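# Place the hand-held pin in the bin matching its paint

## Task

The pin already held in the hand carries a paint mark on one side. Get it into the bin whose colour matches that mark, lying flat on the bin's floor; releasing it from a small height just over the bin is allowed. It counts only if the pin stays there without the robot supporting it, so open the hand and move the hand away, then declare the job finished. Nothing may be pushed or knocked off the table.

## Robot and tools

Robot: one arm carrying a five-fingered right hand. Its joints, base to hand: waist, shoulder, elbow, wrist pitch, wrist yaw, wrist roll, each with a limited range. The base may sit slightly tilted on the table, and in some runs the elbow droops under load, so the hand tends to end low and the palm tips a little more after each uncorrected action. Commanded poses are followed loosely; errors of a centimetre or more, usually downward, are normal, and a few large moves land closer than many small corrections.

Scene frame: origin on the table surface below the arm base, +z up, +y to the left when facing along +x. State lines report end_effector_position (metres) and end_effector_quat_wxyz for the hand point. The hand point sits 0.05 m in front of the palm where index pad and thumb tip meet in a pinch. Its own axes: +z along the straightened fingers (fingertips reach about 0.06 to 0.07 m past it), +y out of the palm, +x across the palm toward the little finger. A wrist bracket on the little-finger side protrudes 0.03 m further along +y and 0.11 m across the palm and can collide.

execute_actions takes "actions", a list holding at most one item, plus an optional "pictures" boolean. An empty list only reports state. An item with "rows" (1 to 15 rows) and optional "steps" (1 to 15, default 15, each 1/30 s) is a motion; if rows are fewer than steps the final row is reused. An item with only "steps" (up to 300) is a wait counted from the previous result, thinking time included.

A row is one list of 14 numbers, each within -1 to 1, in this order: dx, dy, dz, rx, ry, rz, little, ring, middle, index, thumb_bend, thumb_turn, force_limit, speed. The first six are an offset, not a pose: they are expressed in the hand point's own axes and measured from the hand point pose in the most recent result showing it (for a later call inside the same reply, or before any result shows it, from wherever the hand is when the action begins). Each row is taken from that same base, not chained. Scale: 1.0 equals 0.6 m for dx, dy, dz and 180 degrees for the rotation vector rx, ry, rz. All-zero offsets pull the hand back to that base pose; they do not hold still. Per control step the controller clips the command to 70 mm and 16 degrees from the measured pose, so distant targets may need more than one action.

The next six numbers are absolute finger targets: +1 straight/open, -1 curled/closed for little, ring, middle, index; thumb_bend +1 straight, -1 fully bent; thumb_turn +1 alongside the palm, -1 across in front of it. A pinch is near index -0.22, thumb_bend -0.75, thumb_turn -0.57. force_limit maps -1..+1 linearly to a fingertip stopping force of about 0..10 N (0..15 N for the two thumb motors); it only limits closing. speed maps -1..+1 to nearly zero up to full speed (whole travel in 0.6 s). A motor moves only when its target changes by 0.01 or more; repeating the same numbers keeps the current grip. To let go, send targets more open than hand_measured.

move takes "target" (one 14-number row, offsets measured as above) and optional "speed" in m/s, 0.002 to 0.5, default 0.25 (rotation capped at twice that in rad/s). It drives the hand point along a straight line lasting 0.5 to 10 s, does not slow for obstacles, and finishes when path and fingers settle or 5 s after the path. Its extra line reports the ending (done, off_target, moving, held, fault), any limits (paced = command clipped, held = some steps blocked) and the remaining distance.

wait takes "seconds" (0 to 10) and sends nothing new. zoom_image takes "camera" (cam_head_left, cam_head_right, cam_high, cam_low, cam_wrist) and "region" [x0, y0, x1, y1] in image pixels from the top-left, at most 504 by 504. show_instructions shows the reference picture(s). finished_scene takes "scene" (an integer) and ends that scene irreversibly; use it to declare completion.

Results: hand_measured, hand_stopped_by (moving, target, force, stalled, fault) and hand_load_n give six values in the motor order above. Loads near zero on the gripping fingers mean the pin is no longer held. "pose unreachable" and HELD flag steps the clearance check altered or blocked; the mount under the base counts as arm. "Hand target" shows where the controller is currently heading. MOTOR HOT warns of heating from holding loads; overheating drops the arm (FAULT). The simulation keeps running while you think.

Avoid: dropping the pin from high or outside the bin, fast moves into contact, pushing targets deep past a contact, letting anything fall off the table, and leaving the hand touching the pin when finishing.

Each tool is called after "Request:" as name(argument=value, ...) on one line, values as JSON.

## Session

Request:
execute_actions(actions=[])

Scene clock: 0.00 s of 4800.00 s.
end_effector_position=(+0.4507, +0.0043, +0.3436) hand_measured=(+1.000, +1.000, +1.000, -0.158, -0.750, -0.550) hand_load_n=(+0.0, +0.0, +0.0, +5.5, +0.5, +0.0) hand_stopped_by=(target, target, target, target, target, target) hand_force_limit=0.00 hand_speed=-0.80 end_effector_quat_wxyz=(+0.503, -0.495, +0.473, -0.528)
Joint positions: [-0.136  0.788  0.598  0.26  -0.101 -0.033]
Joint velocities: [-0.005  0.005  0.002  0.007 -0.007  0.007]
Hand target: +0.454, +0.004, +0.360; +0.509, -0.489, +0.465, -0.535
camera_calibration (this result's frames):
cam_wrist: T_world_to_cam=[[0.0447318, 0.078742, -0.995891, 0.325454], [-0.571287, 0.819816, 0.0391602, 0.235757], [0.819531, 0.567188, 0.0816561, -0.266709], [0, 0, 0, 1]] pos_world=[0.338703, -0.0676307, 0.336662]

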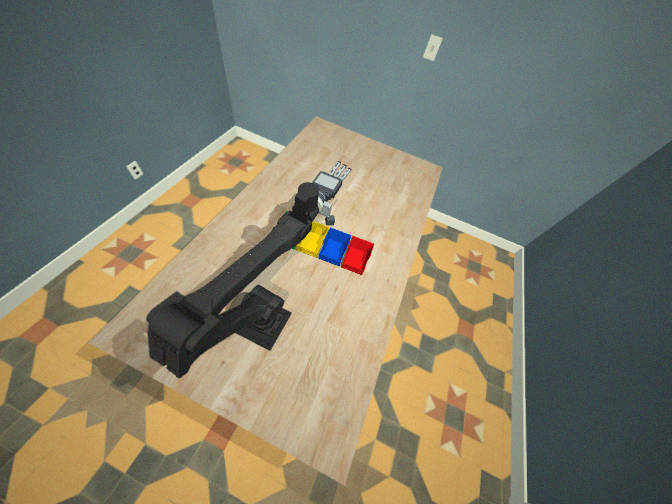

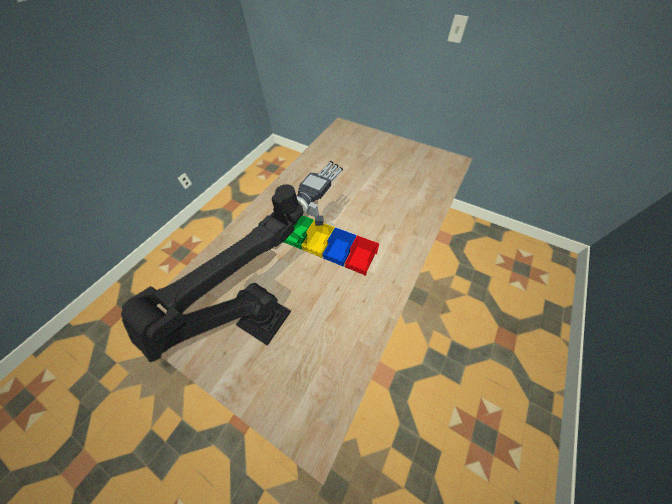

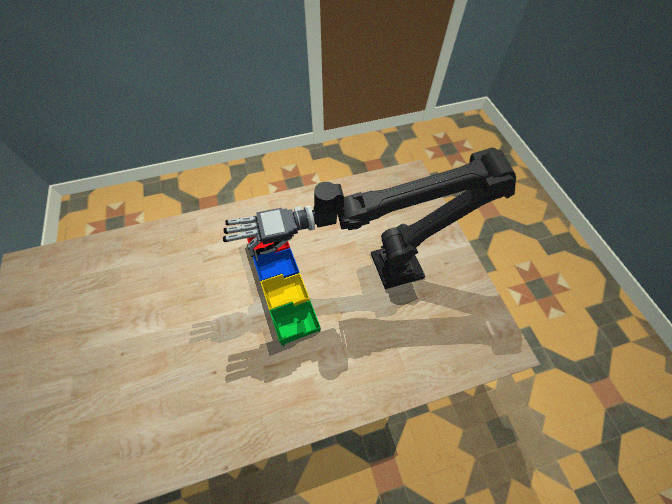

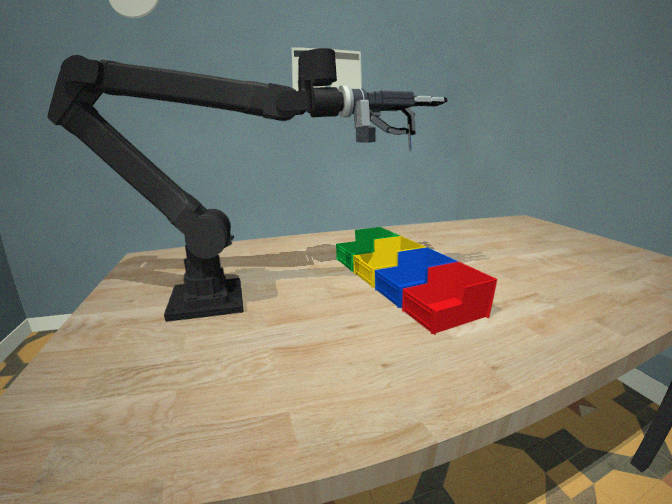

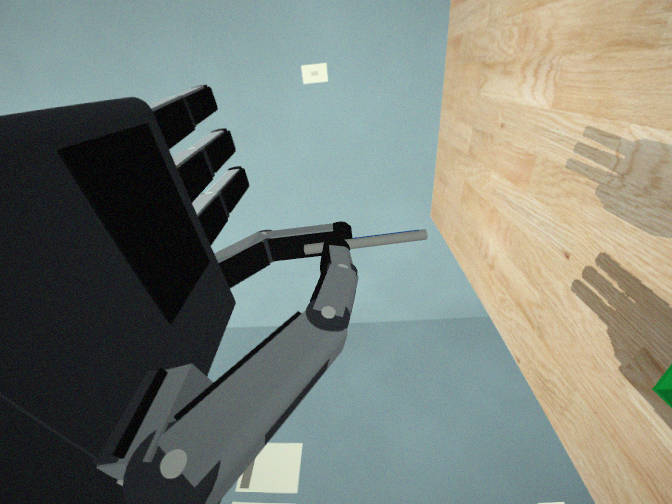

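Request:
move(target=[0.173,0.365,-0.073,0,0,0,1,1,1,-0.18,-0.75,-0.55,0,-0.8], speed=0.15)

Request:
zoom_image(camera="cam_wrist", region=[320,200,460,270])

Scene clock: 4.13 s of 4800.00 s.
end_effector_position=(+0.4241, -0.1057, +0.1221) hand_measured=(+1.000, +1.000, +1.000, -0.158, -0.750, -0.550) hand_load_n=(+0.0, +0.0, +0.0, +5.5, +0.5, +0.0) hand_stopped_by=(target, target, target, force, target, target) hand_force_limit=0.00 hand_speed=-0.80 end_effector_quat_wxyz=(+0.500, -0.502, +0.472, -0.524)
Joint positions: [-0.573  1.486  0.269  1.283 -0.546 -0.014]
Joint velocities: [-0.005 -0.005 -0.002 -0.007 -0.022 -0.037]
Hand target: +0.422, -0.109, +0.123; +0.502, -0.497, +0.472, -0.528
Off the commanded pose: 0.008 m, 1 deg.
move: done
camera_calibration (this result's frames):
cam_wrist: T_world_to_cam=[[0.0314656, 0.0711859, -0.996967, 0.119587], [-0.577181, 0.815635, 0.0400218, 0.321348], [0.81601, 0.57417, 0.0667516, -0.16037], [0, 0, 0, 1]] pos_world=[0.312577, -0.178536, 0.117069]

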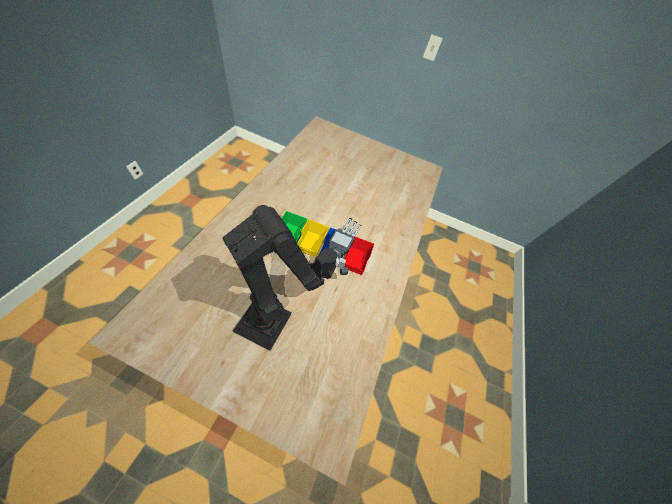

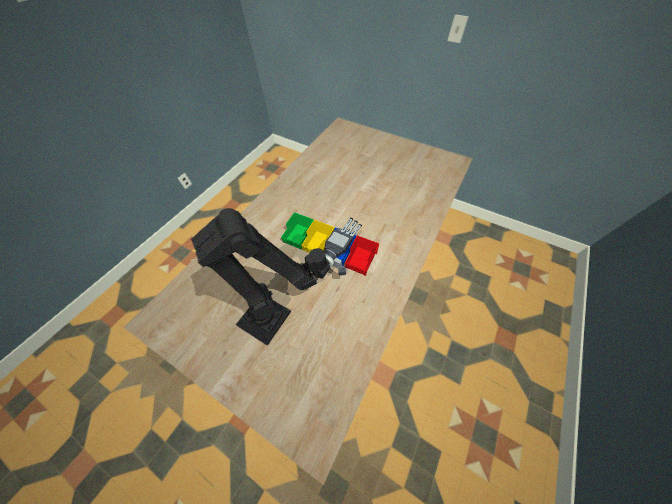

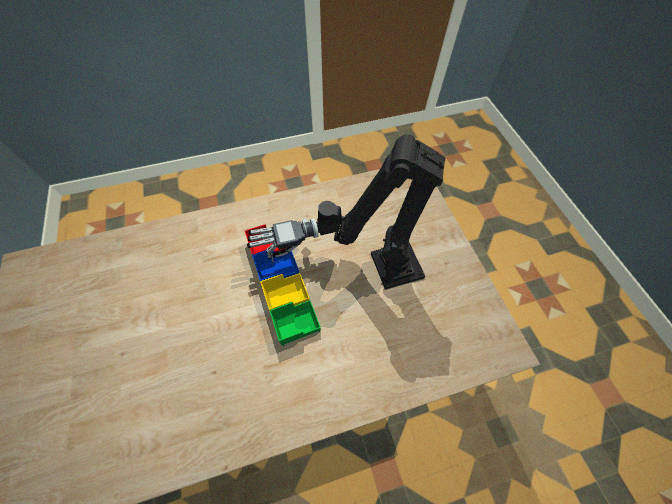

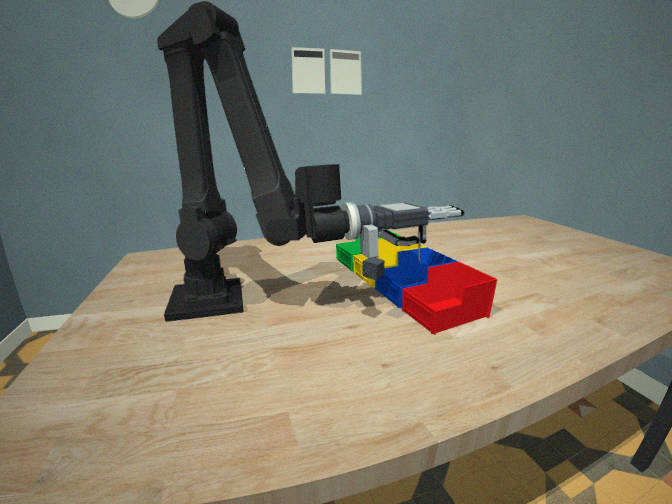

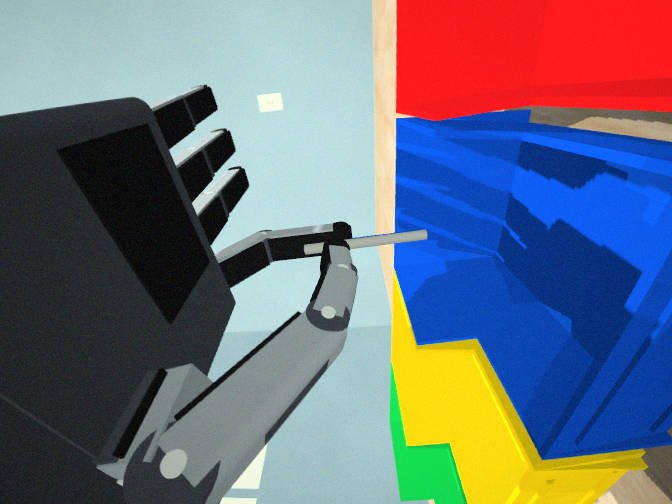

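Region (320, 200, 460, 270) of cam_wrist's 672x504 image, scaled by 3.600, with more detail than that image has.

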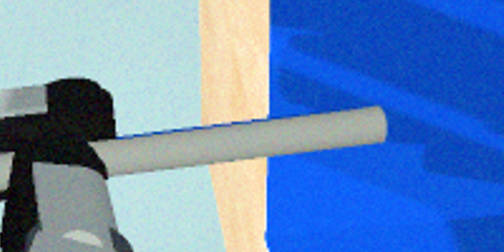

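Request:
move(target=[0,0,0,0,0,0,1,1,1,0.5,-0.75,-0.55,0,0])

Request:
move(target=[0,-0.14,0,0,0,0,1,1,1,0.5,-0.75,-0.55,0,0], speed=0.15)

Request:
zoom_image(camera="cam_high", region=[240,235,310,295])

Scene clock: 6.63 s of 4800.00 s.
end_effector_position=(+0.4241, -0.1057, +0.1221) hand_measured=(+1.000, +1.000, +1.000, +0.500, -0.750, -0.550) hand_load_n=(+0.0, +0.0, +0.0, +0.0, +0.0, +0.0) hand_stopped_by=(target, target, target, target, target, target) hand_force_limit=0.00 hand_speed=0.00 end_effector_quat_wxyz=(+0.501, -0.502, +0.472, -0.524)
Joint positions: [-0.573  1.486  0.269  1.283 -0.546 -0.013]
Joint velocities: [-0.005  0.005 -0.007 -0.012 -0.022 -0.037]
Hand target: +0.424, -0.106, +0.122; +0.500, -0.502, +0.472, -0.524
Off the commanded pose: 0.000 m, 0 deg.
move: done
camera_calibration (this result's frames):
cam_wrist: T_world_to_cam=[[0.0314612, 0.0715663, -0.99694, 0.119635], [-0.577196, 0.815609, 0.0403343, 0.321294], [0.815999, 0.574161, 0.0669678, -0.160407], [0, 0, 0, 1]] pos_world=[0.312577, -0.178513, 0.117052]

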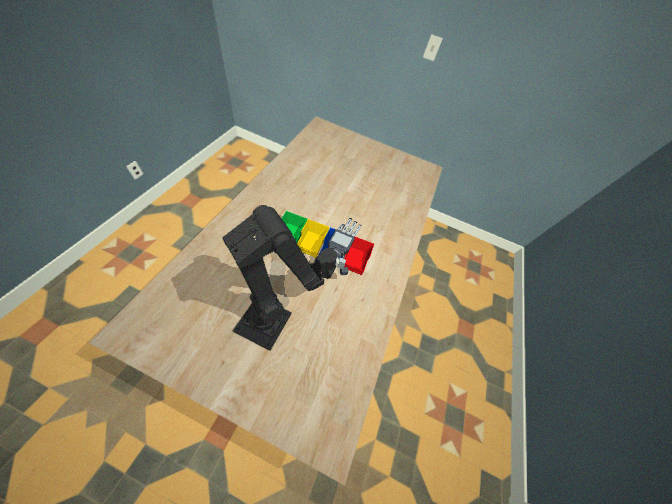

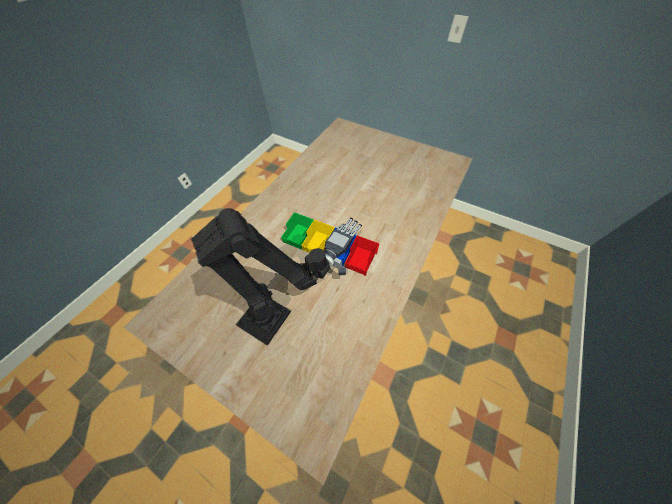

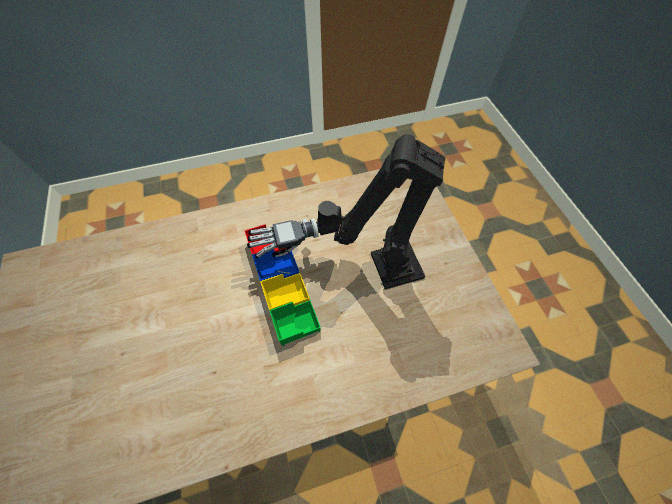

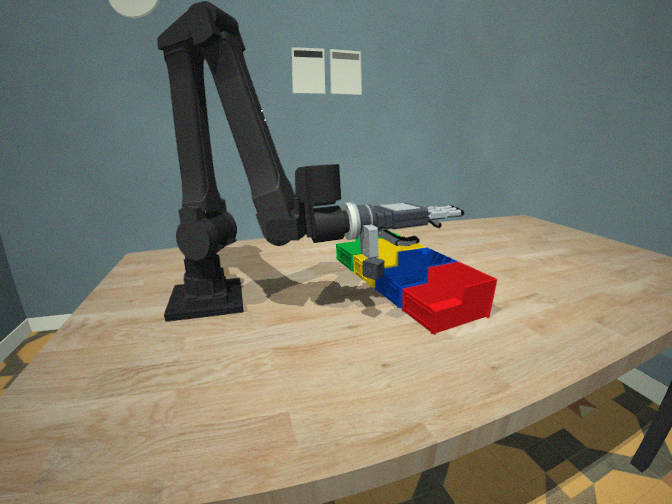

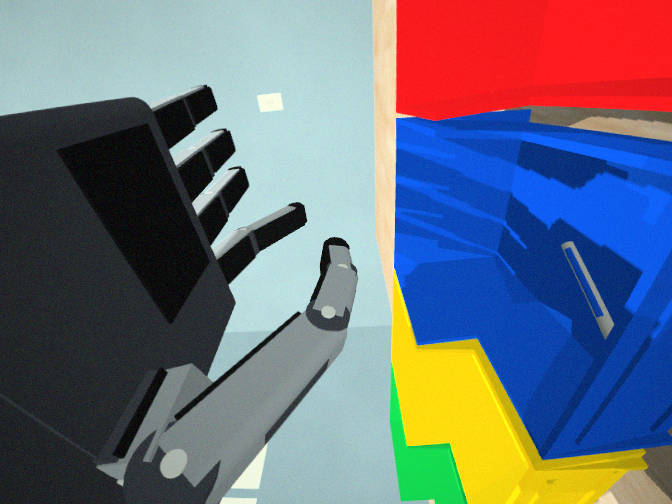

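Scene clock: 7.67 s of 4800.00 s.
end_effector_position=(+0.4092, -0.0960, +0.1931) hand_measured=(+1.000, +1.000, +1.000, +0.500, -0.750, -0.550) hand_load_n=(+0.0, +0.0, +0.0, +0.0, +0.0, +0.0) hand_stopped_by=(target, target, target, target, target, target) hand_force_limit=0.00 hand_speed=0.00 end_effector_quat_wxyz=(+0.499, -0.504, +0.478, -0.518)
Joint positions: [-0.573  1.062  0.3    0.81  -0.546 -0.013]
Joint velocities: [ 0.005 -0.005 -0.007 -0.007 -0.022 -0.007]
Hand target: +0.418, -0.101, +0.208; +0.501, -0.502, +0.472, -0.524
Off the commanded pose: 0.017 m, 1 deg.
move: off_target
camera_calibration (this result's frames):
cam_wrist: T_world_to_cam=[[0.0154397, 0.0811164, -0.996585, 0.197619], [-0.576589, 0.815015, 0.0574047, 0.298359], [0.816888, 0.573734, 0.0593544, -0.157524], [0, 0, 0, 1]] pos_world=[0.297659, -0.16882, 0.189166]

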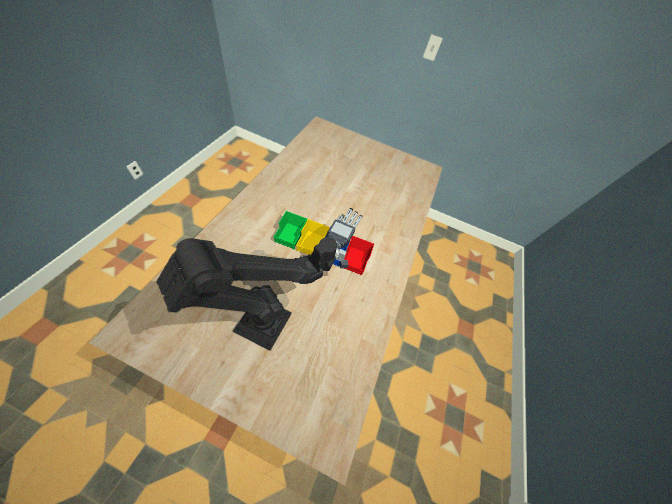

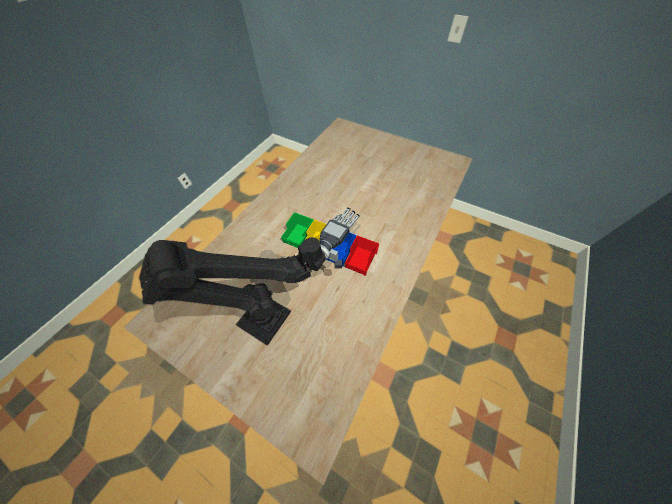

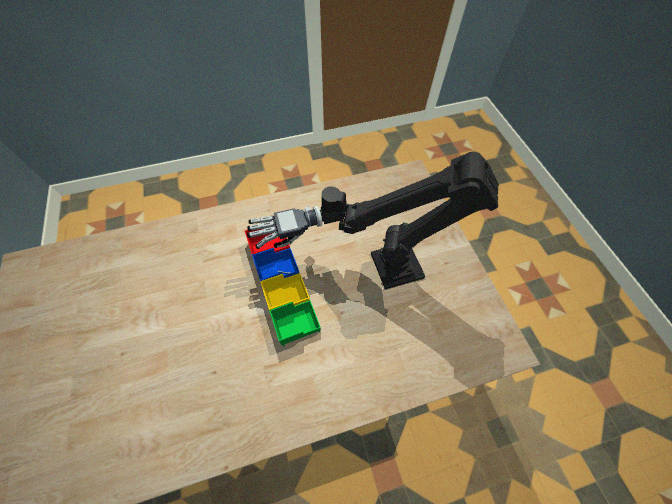

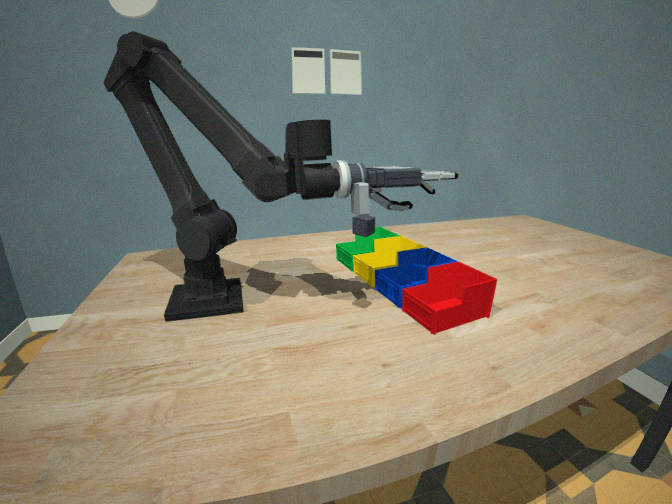

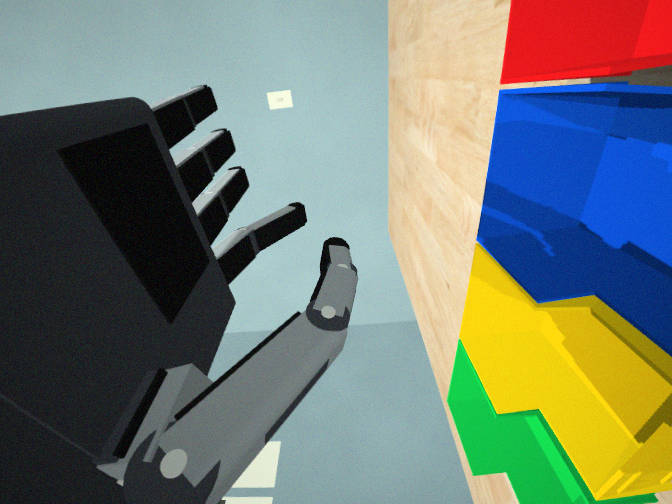

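Region (240, 235, 310, 295) of cam_high's 672x504 image, scaled by 7.200, with more detail than that image has; it fills the top 432 rows of this view, and the rest is white.

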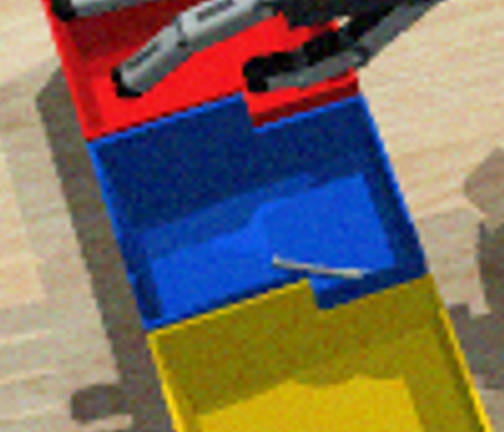

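Request:
finished_scene(scene=2)

The scene is finished: the task was done.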